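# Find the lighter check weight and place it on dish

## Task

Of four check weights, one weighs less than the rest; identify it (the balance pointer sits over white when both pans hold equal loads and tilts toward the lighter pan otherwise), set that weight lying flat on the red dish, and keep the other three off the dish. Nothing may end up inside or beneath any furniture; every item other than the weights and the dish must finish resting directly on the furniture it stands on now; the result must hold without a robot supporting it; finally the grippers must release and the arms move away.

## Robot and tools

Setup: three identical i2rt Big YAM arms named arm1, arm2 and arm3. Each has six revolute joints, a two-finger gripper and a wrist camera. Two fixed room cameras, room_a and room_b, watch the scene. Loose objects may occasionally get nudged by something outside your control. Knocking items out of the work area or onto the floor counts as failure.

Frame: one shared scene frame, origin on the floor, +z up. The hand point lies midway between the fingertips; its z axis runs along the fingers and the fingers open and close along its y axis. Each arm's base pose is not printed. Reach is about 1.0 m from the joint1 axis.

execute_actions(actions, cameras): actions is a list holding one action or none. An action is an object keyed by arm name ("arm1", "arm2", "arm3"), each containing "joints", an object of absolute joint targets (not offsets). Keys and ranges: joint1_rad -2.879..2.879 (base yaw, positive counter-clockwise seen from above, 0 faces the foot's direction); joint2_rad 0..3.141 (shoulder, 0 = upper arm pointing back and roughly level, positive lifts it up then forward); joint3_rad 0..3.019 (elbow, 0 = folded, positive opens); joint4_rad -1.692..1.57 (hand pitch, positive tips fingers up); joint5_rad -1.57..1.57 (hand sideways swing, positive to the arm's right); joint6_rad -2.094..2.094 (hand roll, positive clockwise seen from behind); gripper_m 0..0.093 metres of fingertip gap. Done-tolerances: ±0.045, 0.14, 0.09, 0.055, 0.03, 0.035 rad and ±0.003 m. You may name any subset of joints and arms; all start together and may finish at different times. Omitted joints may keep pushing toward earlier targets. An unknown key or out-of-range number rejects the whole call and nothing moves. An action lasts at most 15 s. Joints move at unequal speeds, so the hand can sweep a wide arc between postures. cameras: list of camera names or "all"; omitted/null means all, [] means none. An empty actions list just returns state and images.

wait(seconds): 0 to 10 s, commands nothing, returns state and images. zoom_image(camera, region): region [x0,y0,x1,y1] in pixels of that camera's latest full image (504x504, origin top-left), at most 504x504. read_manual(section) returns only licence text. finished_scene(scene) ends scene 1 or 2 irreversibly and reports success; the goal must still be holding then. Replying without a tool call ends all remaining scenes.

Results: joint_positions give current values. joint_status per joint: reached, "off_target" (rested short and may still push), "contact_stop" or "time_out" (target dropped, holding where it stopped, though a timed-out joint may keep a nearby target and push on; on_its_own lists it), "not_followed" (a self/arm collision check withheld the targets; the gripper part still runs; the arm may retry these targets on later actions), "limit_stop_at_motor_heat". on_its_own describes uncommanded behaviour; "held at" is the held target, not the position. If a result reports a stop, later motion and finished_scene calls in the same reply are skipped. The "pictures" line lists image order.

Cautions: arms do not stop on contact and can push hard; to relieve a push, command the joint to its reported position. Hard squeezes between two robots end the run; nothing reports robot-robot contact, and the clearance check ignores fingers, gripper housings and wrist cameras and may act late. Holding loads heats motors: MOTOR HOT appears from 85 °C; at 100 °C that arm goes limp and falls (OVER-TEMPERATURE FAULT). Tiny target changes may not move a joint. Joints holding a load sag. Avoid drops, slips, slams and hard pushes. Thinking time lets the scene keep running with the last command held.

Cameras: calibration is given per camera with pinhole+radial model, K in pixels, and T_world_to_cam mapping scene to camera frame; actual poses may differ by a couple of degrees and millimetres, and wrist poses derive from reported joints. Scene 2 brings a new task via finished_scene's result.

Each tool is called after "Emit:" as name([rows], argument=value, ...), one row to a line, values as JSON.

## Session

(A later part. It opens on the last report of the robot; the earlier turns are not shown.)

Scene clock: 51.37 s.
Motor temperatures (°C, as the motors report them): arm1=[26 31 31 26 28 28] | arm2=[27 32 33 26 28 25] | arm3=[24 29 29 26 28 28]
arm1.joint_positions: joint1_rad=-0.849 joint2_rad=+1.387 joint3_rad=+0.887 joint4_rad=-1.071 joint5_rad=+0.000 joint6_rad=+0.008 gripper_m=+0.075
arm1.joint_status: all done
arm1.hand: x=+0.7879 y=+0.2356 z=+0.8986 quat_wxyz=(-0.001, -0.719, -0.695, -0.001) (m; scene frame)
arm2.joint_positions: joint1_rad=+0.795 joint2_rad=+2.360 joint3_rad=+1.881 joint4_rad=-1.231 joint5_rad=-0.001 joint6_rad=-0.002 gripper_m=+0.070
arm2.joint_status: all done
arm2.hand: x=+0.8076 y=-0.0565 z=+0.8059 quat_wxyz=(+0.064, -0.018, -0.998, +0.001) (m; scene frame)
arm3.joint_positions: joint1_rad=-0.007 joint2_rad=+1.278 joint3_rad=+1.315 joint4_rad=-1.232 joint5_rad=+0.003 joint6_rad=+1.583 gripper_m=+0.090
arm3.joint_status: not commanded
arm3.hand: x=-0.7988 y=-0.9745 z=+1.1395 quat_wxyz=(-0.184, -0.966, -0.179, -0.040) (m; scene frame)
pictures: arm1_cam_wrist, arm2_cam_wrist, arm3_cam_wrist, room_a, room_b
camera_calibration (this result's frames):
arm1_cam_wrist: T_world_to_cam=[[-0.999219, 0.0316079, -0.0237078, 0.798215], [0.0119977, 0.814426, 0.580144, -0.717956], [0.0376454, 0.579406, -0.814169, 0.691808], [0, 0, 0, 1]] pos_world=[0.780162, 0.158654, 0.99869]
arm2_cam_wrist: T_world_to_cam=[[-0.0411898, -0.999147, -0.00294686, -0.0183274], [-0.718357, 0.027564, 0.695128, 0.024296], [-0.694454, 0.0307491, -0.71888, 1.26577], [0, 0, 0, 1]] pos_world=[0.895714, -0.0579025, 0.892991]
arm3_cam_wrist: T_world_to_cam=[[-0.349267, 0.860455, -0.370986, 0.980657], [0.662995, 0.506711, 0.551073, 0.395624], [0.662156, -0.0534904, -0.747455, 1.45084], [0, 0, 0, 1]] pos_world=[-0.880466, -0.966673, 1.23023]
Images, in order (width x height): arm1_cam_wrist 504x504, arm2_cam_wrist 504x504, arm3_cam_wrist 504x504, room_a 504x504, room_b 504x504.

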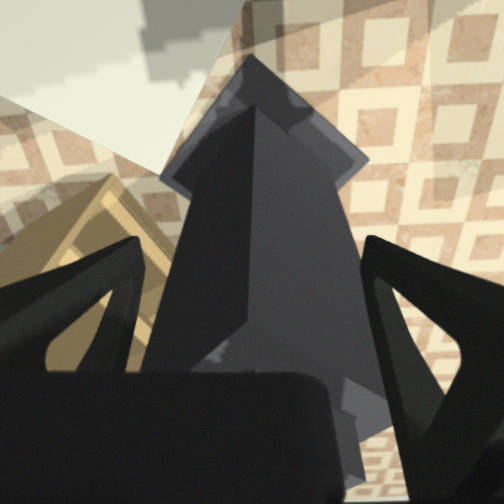

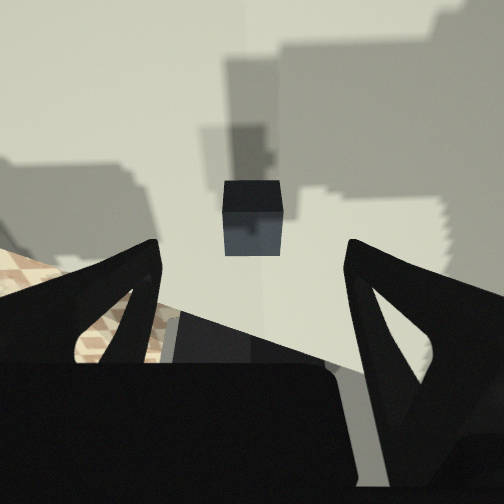

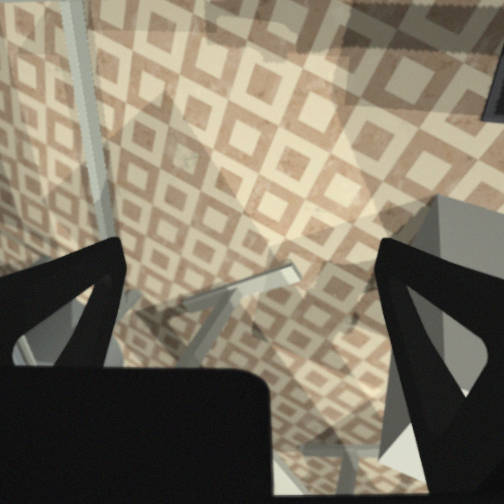

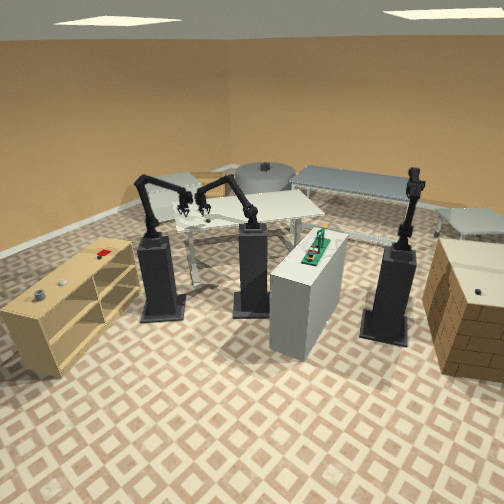

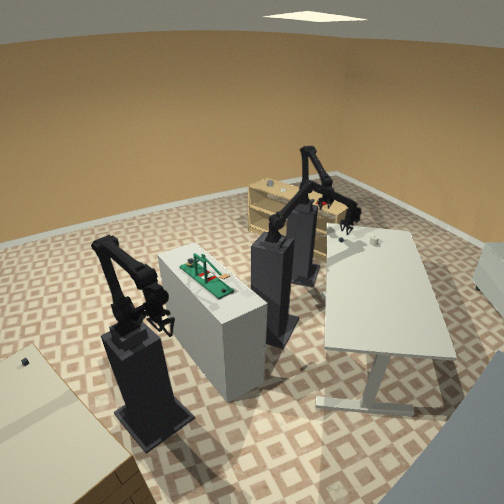

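Emit:
execute_actions([
  {"arm1": {"joints": {"joint2_rad": 2.12, "joint3_rad": 1.765, "joint4_rad": -1.20}}, "arm2": {"joints": {"joint1_rad": -0.05, "joint2_rad": 2.05}}},
], cameras=["arm1_cam_wrist", "room_b"])

Scene clock: 53.80 s.
Motor temperatures (°C, as the motors report them): arm1=[26 31 31 26 28 28] | arm2=[27 32 33 26 28 25] | arm3=[24 29 29 26 28 28]
arm1.joint_positions: joint1_rad=-0.849 joint2_rad=+2.121 joint3_rad=+1.726 joint4_rad=-1.196 joint5_rad=+0.000 joint6_rad=+0.008 gripper_m=+0.075
arm1.joint_status: all done
arm1.hand: x=+0.7810 y=-0.0350 z=+0.8371 quat_wxyz=(+0.006, -0.719, -0.695, -0.008) (m; scene frame)
arm2.joint_positions: joint1_rad=-0.044 joint2_rad=+2.057 joint3_rad=+1.888 joint4_rad=-1.231 joint5_rad=+0.001 joint6_rad=+0.001 gripper_m=+0.070
arm2.joint_status: all done
arm2.hand: x=+0.5954 y=-0.5520 z=+1.0041 quat_wxyz=(-0.084, -0.423, -0.901, +0.037) (m; scene frame)
arm3.joint_positions: joint1_rad=-0.007 joint2_rad=+1.278 joint3_rad=+1.315 joint4_rad=-1.232 joint5_rad=+0.003 joint6_rad=+1.583 gripper_m=+0.090
arm3.joint_status: not commanded
arm3.hand: x=-0.7988 y=-0.9745 z=+1.1395 quat_wxyz=(-0.184, -0.966, -0.179, -0.040) (m; scene frame)
pictures: arm1_cam_wrist, room_b
camera_calibration (this result's frames):
arm1_cam_wrist: T_world_to_cam=[[-0.999209, 0.0320228, -0.0235943, 0.798324], [0.0116349, 0.802536, 0.596491, -0.475586], [0.0380366, 0.595744, -0.802273, 0.789128], [0, 0, 0, 1]] pos_world=[0.77321, -0.114008, 0.935615]
Images, in order (width x height): arm1_cam_wrist 504x504, room_b 504x504.

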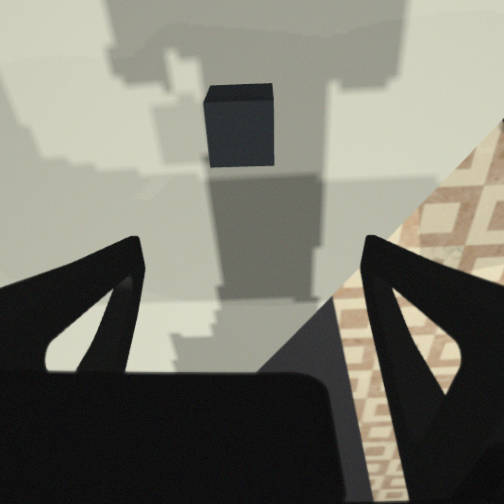

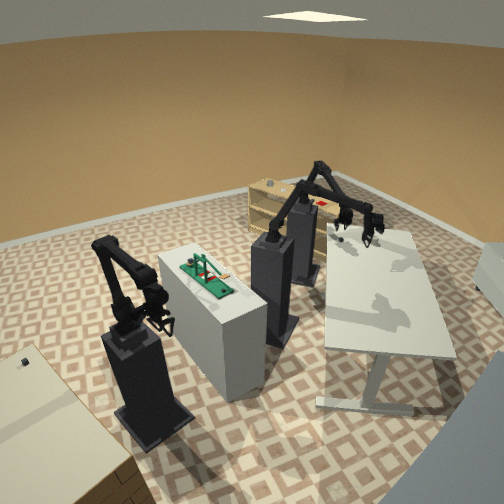

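Emit:
zoom_image(camera="arm1_cam_wrist", region=[180, 60, 300, 180])

Region (180, 60, 300, 180) of arm1_cam_wrist's 504x504 image, scaled by 4.200, with more detail than that image has.

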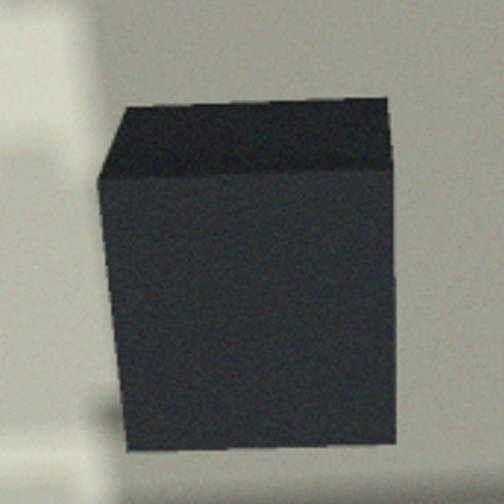

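Emit:
execute_actions([
  {"arm1": {"joints": {"joint1_rad": -0.83, "joint2_rad": 2.243, "joint4_rad": -1.04, "joint6_rad": -0.03, "gripper_m": 0.055}}},
], cameras=["arm1_cam_wrist"])

Scene clock: 56.10 s.
Motor temperatures (°C, as the motors report them): arm1=[26 31 31 26 28 28] | arm2=[27 32 33 26 28 25] | arm3=[24 29 29 26 28 28]
arm1.joint_positions: joint1_rad=-0.839 joint2_rad=+2.251 joint3_rad=+1.734 joint4_rad=-1.050 joint5_rad=+0.000 joint6_rad=-0.021 gripper_m=+0.055
arm1.joint_status: all done
arm1.hand: x=+0.7869 y=-0.0553 z=+0.7592 quat_wxyz=(-0.002, -0.706, -0.709, +0.000) (m; scene frame)
arm2.joint_positions: joint1_rad=-0.044 joint2_rad=+2.057 joint3_rad=+1.888 joint4_rad=-1.231 joint5_rad=+0.001 joint6_rad=+0.001 gripper_m=+0.070
arm2.joint_status: not commanded
arm2.hand: x=+0.5954 y=-0.5520 z=+1.0041 quat_wxyz=(-0.084, -0.423, -0.901, +0.037) (m; scene frame)
arm3.joint_positions: joint1_rad=-0.007 joint2_rad=+1.278 joint3_rad=+1.315 joint4_rad=-1.232 joint5_rad=+0.003 joint6_rad=+1.583 gripper_m=+0.090
arm3.joint_status: not commanded
arm3.hand: x=-0.7988 y=-0.9745 z=+1.1395 quat_wxyz=(-0.184, -0.966, -0.179, -0.040) (m; scene frame)
pictures: arm1_cam_wrist
camera_calibration (this result's frames):
arm1_cam_wrist: T_world_to_cam=[[-0.999693, -0.0073437, -0.0236508, 0.801249], [-0.0196649, 0.815888, 0.577876, -0.373433], [0.0150527, 0.578164, -0.815782, 0.765883], [0, 0, 0, 1]] pos_world=[0.782131, -0.132242, 0.859542]
Images, in order (width x height): arm1_cam_wrist 504x504.

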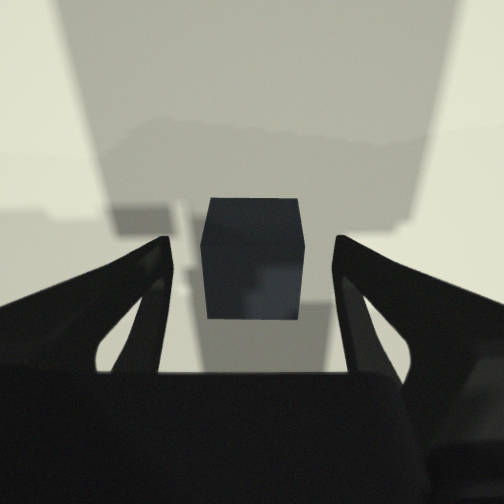

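Emit:
execute_actions([
  {"arm1": {"joints": {"gripper_m": 0.02}}},
], cameras=["arm1_cam_wrist"])

Scene clock: 56.93 s.
Motor temperatures (°C, as the motors report them): arm1=[26 31 31 26 28 28] | arm2=[27 32 33 26 28 25] | arm3=[24 29 29 26 28 28]
arm1.joint_positions: joint1_rad=-0.839 joint2_rad=+2.251 joint3_rad=+1.734 joint4_rad=-1.050 joint5_rad=+0.001 joint6_rad=-0.021 gripper_m=+0.029
arm1.joint_status: gripper_m off_target (ended at +0.029, target +0.020)
arm1.hand: x=+0.7868 y=-0.0553 z=+0.7592 quat_wxyz=(-0.002, -0.705, -0.709, +0.000) (m; scene frame)
arm2.joint_positions: joint1_rad=-0.044 joint2_rad=+2.057 joint3_rad=+1.888 joint4_rad=-1.231 joint5_rad=+0.001 joint6_rad=+0.001 gripper_m=+0.070
arm2.joint_status: not commanded
arm2.hand: x=+0.5954 y=-0.5520 z=+1.0041 quat_wxyz=(-0.084, -0.423, -0.901, +0.037) (m; scene frame)
arm3.joint_positions: joint1_rad=-0.007 joint2_rad=+1.278 joint3_rad=+1.315 joint4_rad=-1.232 joint5_rad=+0.003 joint6_rad=+1.583 gripper_m=+0.090
arm3.joint_status: not commanded
arm3.hand: x=-0.7988 y=-0.9745 z=+1.1395 quat_wxyz=(-0.184, -0.966, -0.179, -0.040) (m; scene frame)
pictures: arm1_cam_wrist
camera_calibration (this result's frames):
arm1_cam_wrist: T_world_to_cam=[[-0.999699, -0.007724, -0.0232686, 0.800877], [-0.0197544, 0.815877, 0.577888, -0.373375], [0.0145207, 0.578174, -0.815784, 0.766304], [0, 0, 0, 1]] pos_world=[0.782133, -0.132243, 0.859543]
Images, in order (width x height): arm1_cam_wrist 504x504.

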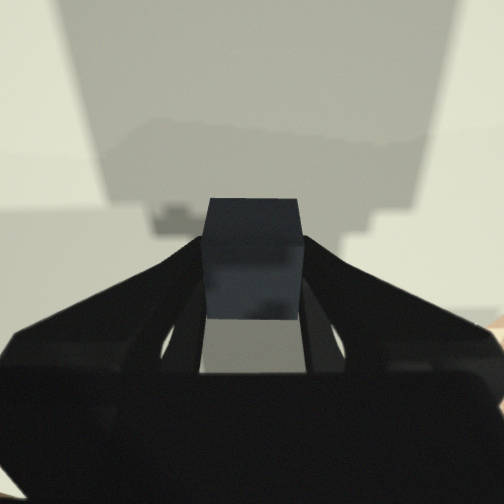

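Emit:
execute_actions([
  {"arm1": {"joints": {"joint1_rad": 1.348, "joint2_rad": 2.03, "joint6_rad": 0.215}}},
], cameras=["arm1_cam_wrist", "room_a"])

Scene clock: 60.37 s.
Motor temperatures (°C, as the motors report them): arm1=[26 31 32 26 28 28] | arm2=[27 32 33 26 28 25] | arm3=[24 29 29 26 28 28]
arm1.joint_positions: joint1_rad=+1.355 joint2_rad=+2.041 joint3_rad=+1.755 joint4_rad=-1.033 joint5_rad=-0.002 joint6_rad=+0.206 gripper_m=+0.029
arm1.joint_status: all done
arm1.hand: x=+1.3579 y=+0.9784 z=+0.9053 quat_wxyz=(-0.116, +0.197, -0.972, -0.050) (m; scene frame)
arm2.joint_positions: joint1_rad=-0.044 joint2_rad=+2.057 joint3_rad=+1.888 joint4_rad=-1.231 joint5_rad=+0.001 joint6_rad=+0.001 gripper_m=+0.070
arm2.joint_status: not commanded
arm2.hand: x=+0.5954 y=-0.5520 z=+1.0041 quat_wxyz=(-0.084, -0.423, -0.901, +0.037) (m; scene frame)
arm3.joint_positions: joint1_rad=-0.007 joint2_rad=+1.278 joint3_rad=+1.315 joint4_rad=-1.232 joint5_rad=+0.003 joint6_rad=+1.583 gripper_m=+0.090
arm3.joint_status: not commanded
arm3.hand: x=-0.7988 y=-0.9745 z=+1.1395 quat_wxyz=(-0.184, -0.966, -0.179, -0.040) (m; scene frame)
pictures: arm1_cam_wrist, room_a
camera_calibration (this result's frames):
arm1_cam_wrist: T_world_to_cam=[[0.402538, -0.912638, -0.0710977, 0.407721], [-0.842908, -0.399831, 0.360058, 1.21456], [-0.357029, -0.0850079, -0.930217, 1.53655], [0, 0, 0, 1]] pos_world=[1.40823, 0.988338, 1.021]
Images, in order (width x height): arm1_cam_wrist 504x504, room_a 504x504.

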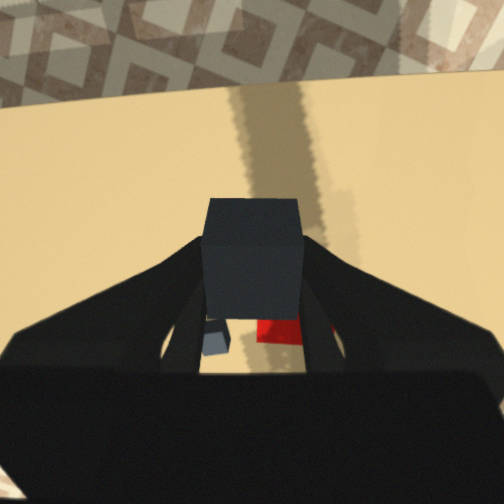

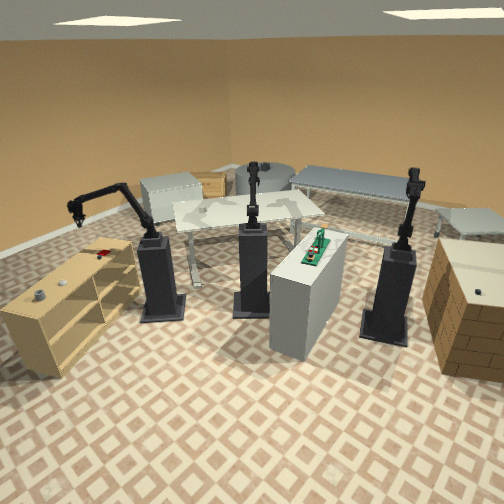

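Emit:
execute_actions([
  {"arm1": {"joints": {"joint2_rad": 2.14, "joint3_rad": 1.218, "joint4_rad": -0.58}}},
], cameras=["arm1_cam_wrist"])

Scene clock: 62.13 s.
Motor temperatures (°C, as the motors report them): arm1=[26 31 32 26 28 28] | arm2=[27 32 33 26 28 25] | arm3=[24 29 29 26 28 28]
arm1.joint_positions: joint1_rad=+1.355 joint2_rad=+2.163 joint3_rad=+1.206 joint4_rad=-0.592 joint5_rad=-0.002 joint6_rad=+0.206 gripper_m=+0.029
arm1.joint_status: all done
arm1.hand: x=+1.2218 y=+0.8835 z=+0.6624 quat_wxyz=(-0.011, +0.199, -0.980, -0.005) (m; scene frame)
arm2.joint_positions: joint1_rad=-0.044 joint2_rad=+2.057 joint3_rad=+1.888 joint4_rad=-1.231 joint5_rad=+0.001 joint6_rad=+0.001 gripper_m=+0.070
arm2.joint_status: not commanded
arm2.hand: x=+0.5954 y=-0.5520 z=+1.0041 quat_wxyz=(-0.084, -0.423, -0.901, +0.037) (m; scene frame)
arm3.joint_positions: joint1_rad=-0.007 joint2_rad=+1.278 joint3_rad=+1.315 joint4_rad=-1.232 joint5_rad=+0.003 joint6_rad=+1.583 gripper_m=+0.090
arm3.joint_status: not commanded
arm3.hand: x=-0.7988 y=-0.9745 z=+1.1395 quat_wxyz=(-0.184, -0.966, -0.179, -0.040) (m; scene frame)
pictures: arm1_cam_wrist
camera_calibration (this result's frames):
arm1_cam_wrist: T_world_to_cam=[[0.392969, -0.919179, -0.0261607, 0.346321], [-0.756026, -0.339151, 0.559823, 0.857277], [-0.52345, -0.200215, -0.828199, 1.49144], [0, 0, 0, 1]] pos_world=[1.29273, 0.907687, 0.764348]
Images, in order (width x height): arm1_cam_wrist 504x504.

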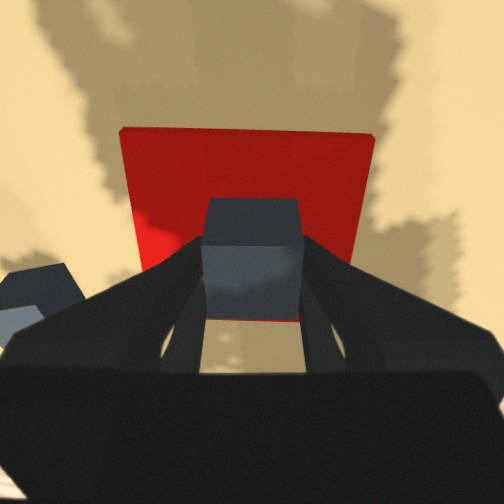

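Emit:
execute_actions([
  {"arm1": {"joints": {"joint2_rad": 2.198}}},
], cameras=["arm1_cam_wrist"])

Scene clock: 63.37 s.
Motor temperatures (°C, as the motors report them): arm1=[26 31 32 26 28 28] | arm2=[27 32 33 26 28 25] | arm3=[24 29 29 26 28 28]
arm1.joint_positions: joint1_rad=+1.355 joint2_rad=+2.187 joint3_rad=+1.206 joint4_rad=-0.591 joint5_rad=-0.002 joint6_rad=+0.206 gripper_m=+0.029
arm1.joint_status: all done
arm1.hand: x=+1.2165 y=+0.8798 z=+0.6508 quat_wxyz=(-0.001, +0.199, -0.980, -0.001) (m; scene frame)
arm2.joint_positions: joint1_rad=-0.044 joint2_rad=+2.057 joint3_rad=+1.888 joint4_rad=-1.231 joint5_rad=+0.001 joint6_rad=+0.001 gripper_m=+0.070
arm2.joint_status: not commanded
arm2.hand: x=+0.5954 y=-0.5520 z=+1.0041 quat_wxyz=(-0.084, -0.423, -0.901, +0.037) (m; scene frame)
arm3.joint_positions: joint1_rad=-0.007 joint2_rad=+1.278 joint3_rad=+1.315 joint4_rad=-1.232 joint5_rad=+0.003 joint6_rad=+1.583 gripper_m=+0.090
arm3.joint_status: not commanded
arm3.hand: x=-0.7988 y=-0.9745 z=+1.1395 quat_wxyz=(-0.184, -0.966, -0.179, -0.040) (m; scene frame)
pictures: arm1_cam_wrist
camera_calibration (this result's frames):
arm1_cam_wrist: T_world_to_cam=[[0.392491, -0.919501, -0.0216314, 0.342611], [-0.745517, -0.331824, 0.578012, 0.827423], [-0.538661, -0.210738, -0.815741, 1.49796], [0, 0, 0, 1]] pos_world=[1.28928, 0.905266, 0.751098]
Images, in order (width x height): arm1_cam_wrist 504x504.

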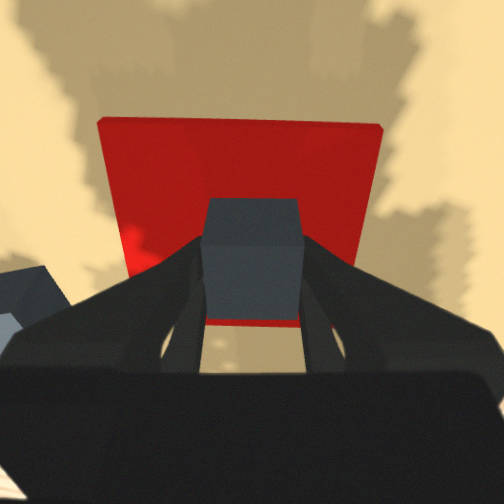

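Emit:
zoom_image(camera="arm1_cam_wrist", region=[180, 170, 330, 340])

Emit:
zoom_image(camera="arm1_cam_wrist", region=[80, 90, 400, 300])

Region (180, 170, 330, 340) of arm1_cam_wrist's 504x504 image, scaled by 2.965, with more detail than that image has; it fills the left 445 columns of this view, and the rest is white.

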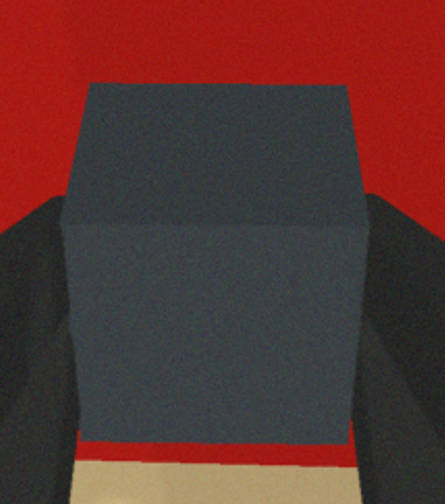

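Region (80, 90, 400, 300) of arm1_cam_wrist's 504x504 image, scaled by 1.575, with more detail than that image has; it fills the top 331 rows of this view, and the rest is white.

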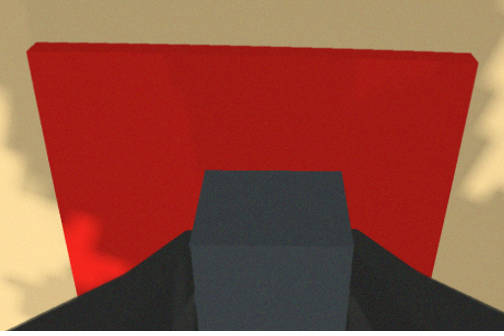

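Emit:
execute_actions([
  {"arm1": {"joints": {"joint2_rad": 1.72, "gripper_m": 0.062}}},
])

Scene clock: 65.30 s.
Motor temperatures (°C, as the motors report them): arm1=[26 31 32 26 28 28] | arm2=[27 32 33 26 28 25] | arm3=[24 29 29 26 28 28]
arm1.joint_positions: joint1_rad=+1.355 joint2_rad=+1.704 joint3_rad=+1.203 joint4_rad=-0.586 joint5_rad=-0.002 joint6_rad=+0.206 gripper_m=+0.062
arm1.joint_status: all done
arm1.hand: x=+1.2816 y=+0.9254 z=+0.9091 quat_wxyz=(-0.221, +0.193, -0.951, -0.095) (m; scene frame)
arm2.joint_positions: joint1_rad=-0.044 joint2_rad=+2.057 joint3_rad=+1.888 joint4_rad=-1.231 joint5_rad=+0.001 joint6_rad=+0.001 gripper_m=+0.070
arm2.joint_status: not commanded
arm2.hand: x=+0.5954 y=-0.5520 z=+1.0041 quat_wxyz=(-0.084, -0.423, -0.901, +0.037) (m; scene frame)
arm3.joint_positions: joint1_rad=-0.007 joint2_rad=+1.278 joint3_rad=+1.315 joint4_rad=-1.232 joint5_rad=+0.003 joint6_rad=+1.583 gripper_m=+0.090
arm3.joint_status: not commanded
arm3.hand: x=-0.7988 y=-0.9745 z=+1.1395 quat_wxyz=(-0.184, -0.966, -0.179, -0.040) (m; scene frame)
pictures: arm1_cam_wrist, arm2_cam_wrist, arm3_cam_wrist, room_a, room_b
camera_calibration (this result's frames):
arm1_cam_wrist: T_world_to_cam=[[0.420144, -0.900421, -0.112783, 0.394425], [-0.890582, -0.432991, 0.139223, 1.4202], [-0.174193, 0.041949, -0.983818, 1.20521], [0, 0, 0, 1]] pos_world=[1.30903, 0.919526, 1.03247]
arm2_cam_wrist: T_world_to_cam=[[-0.771158, -0.636528, -0.0121444, 0.122451], [-0.575014, 0.688192, 0.442436, 0.280869], [-0.273265, 0.348171, -0.896718, 1.37908], [0, 0, 0, 1]] pos_world=[0.632787, -0.595504, 1.11387]
arm3_cam_wrist: T_world_to_cam=[[-0.349267, 0.860455, -0.370986, 0.980657], [0.662995, 0.506711, 0.551073, 0.395624], [0.662156, -0.0534904, -0.747455, 1.45084], [0, 0, 0, 1]] pos_world=[-0.880466, -0.966673, 1.23023]
Images, in order (width x height): arm1_cam_wrist 504x504, arm2_cam_wrist 504x504, arm3_cam_wrist 504x504, room_a 504x504, room_b 504x504.

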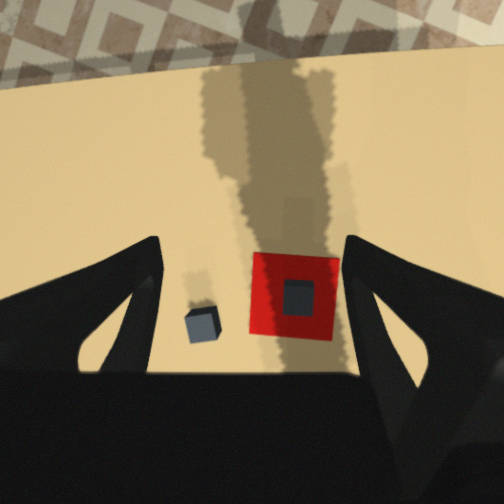

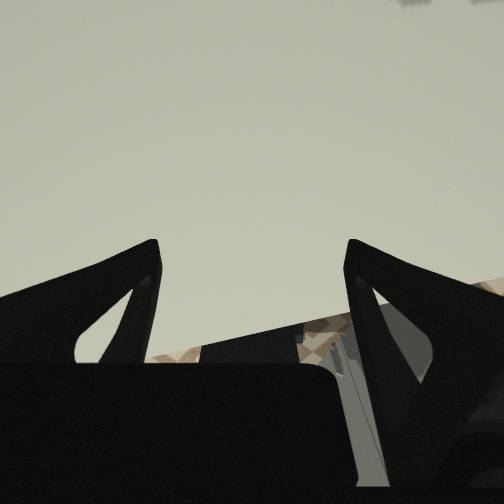

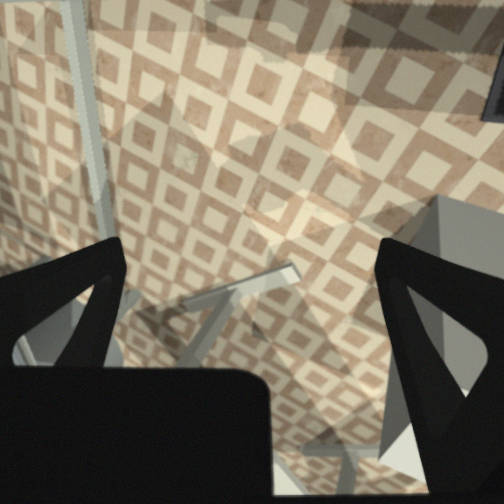

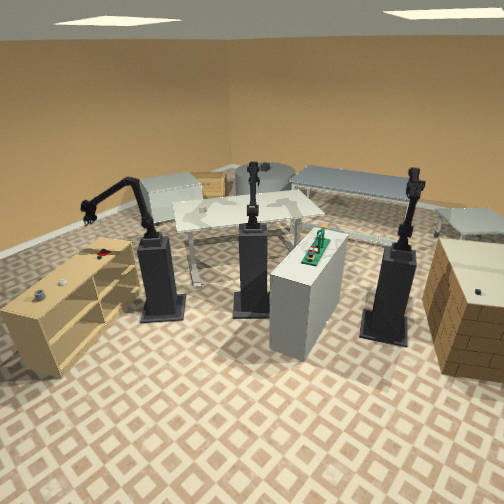

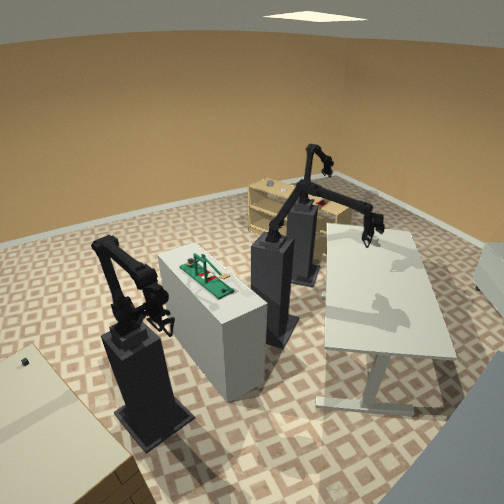

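The light weight is flat and centred on the dish, the other three are off it, and all arms are clear.

Emit:
finished_scene(scene=2)

The scene is finished: the task was done.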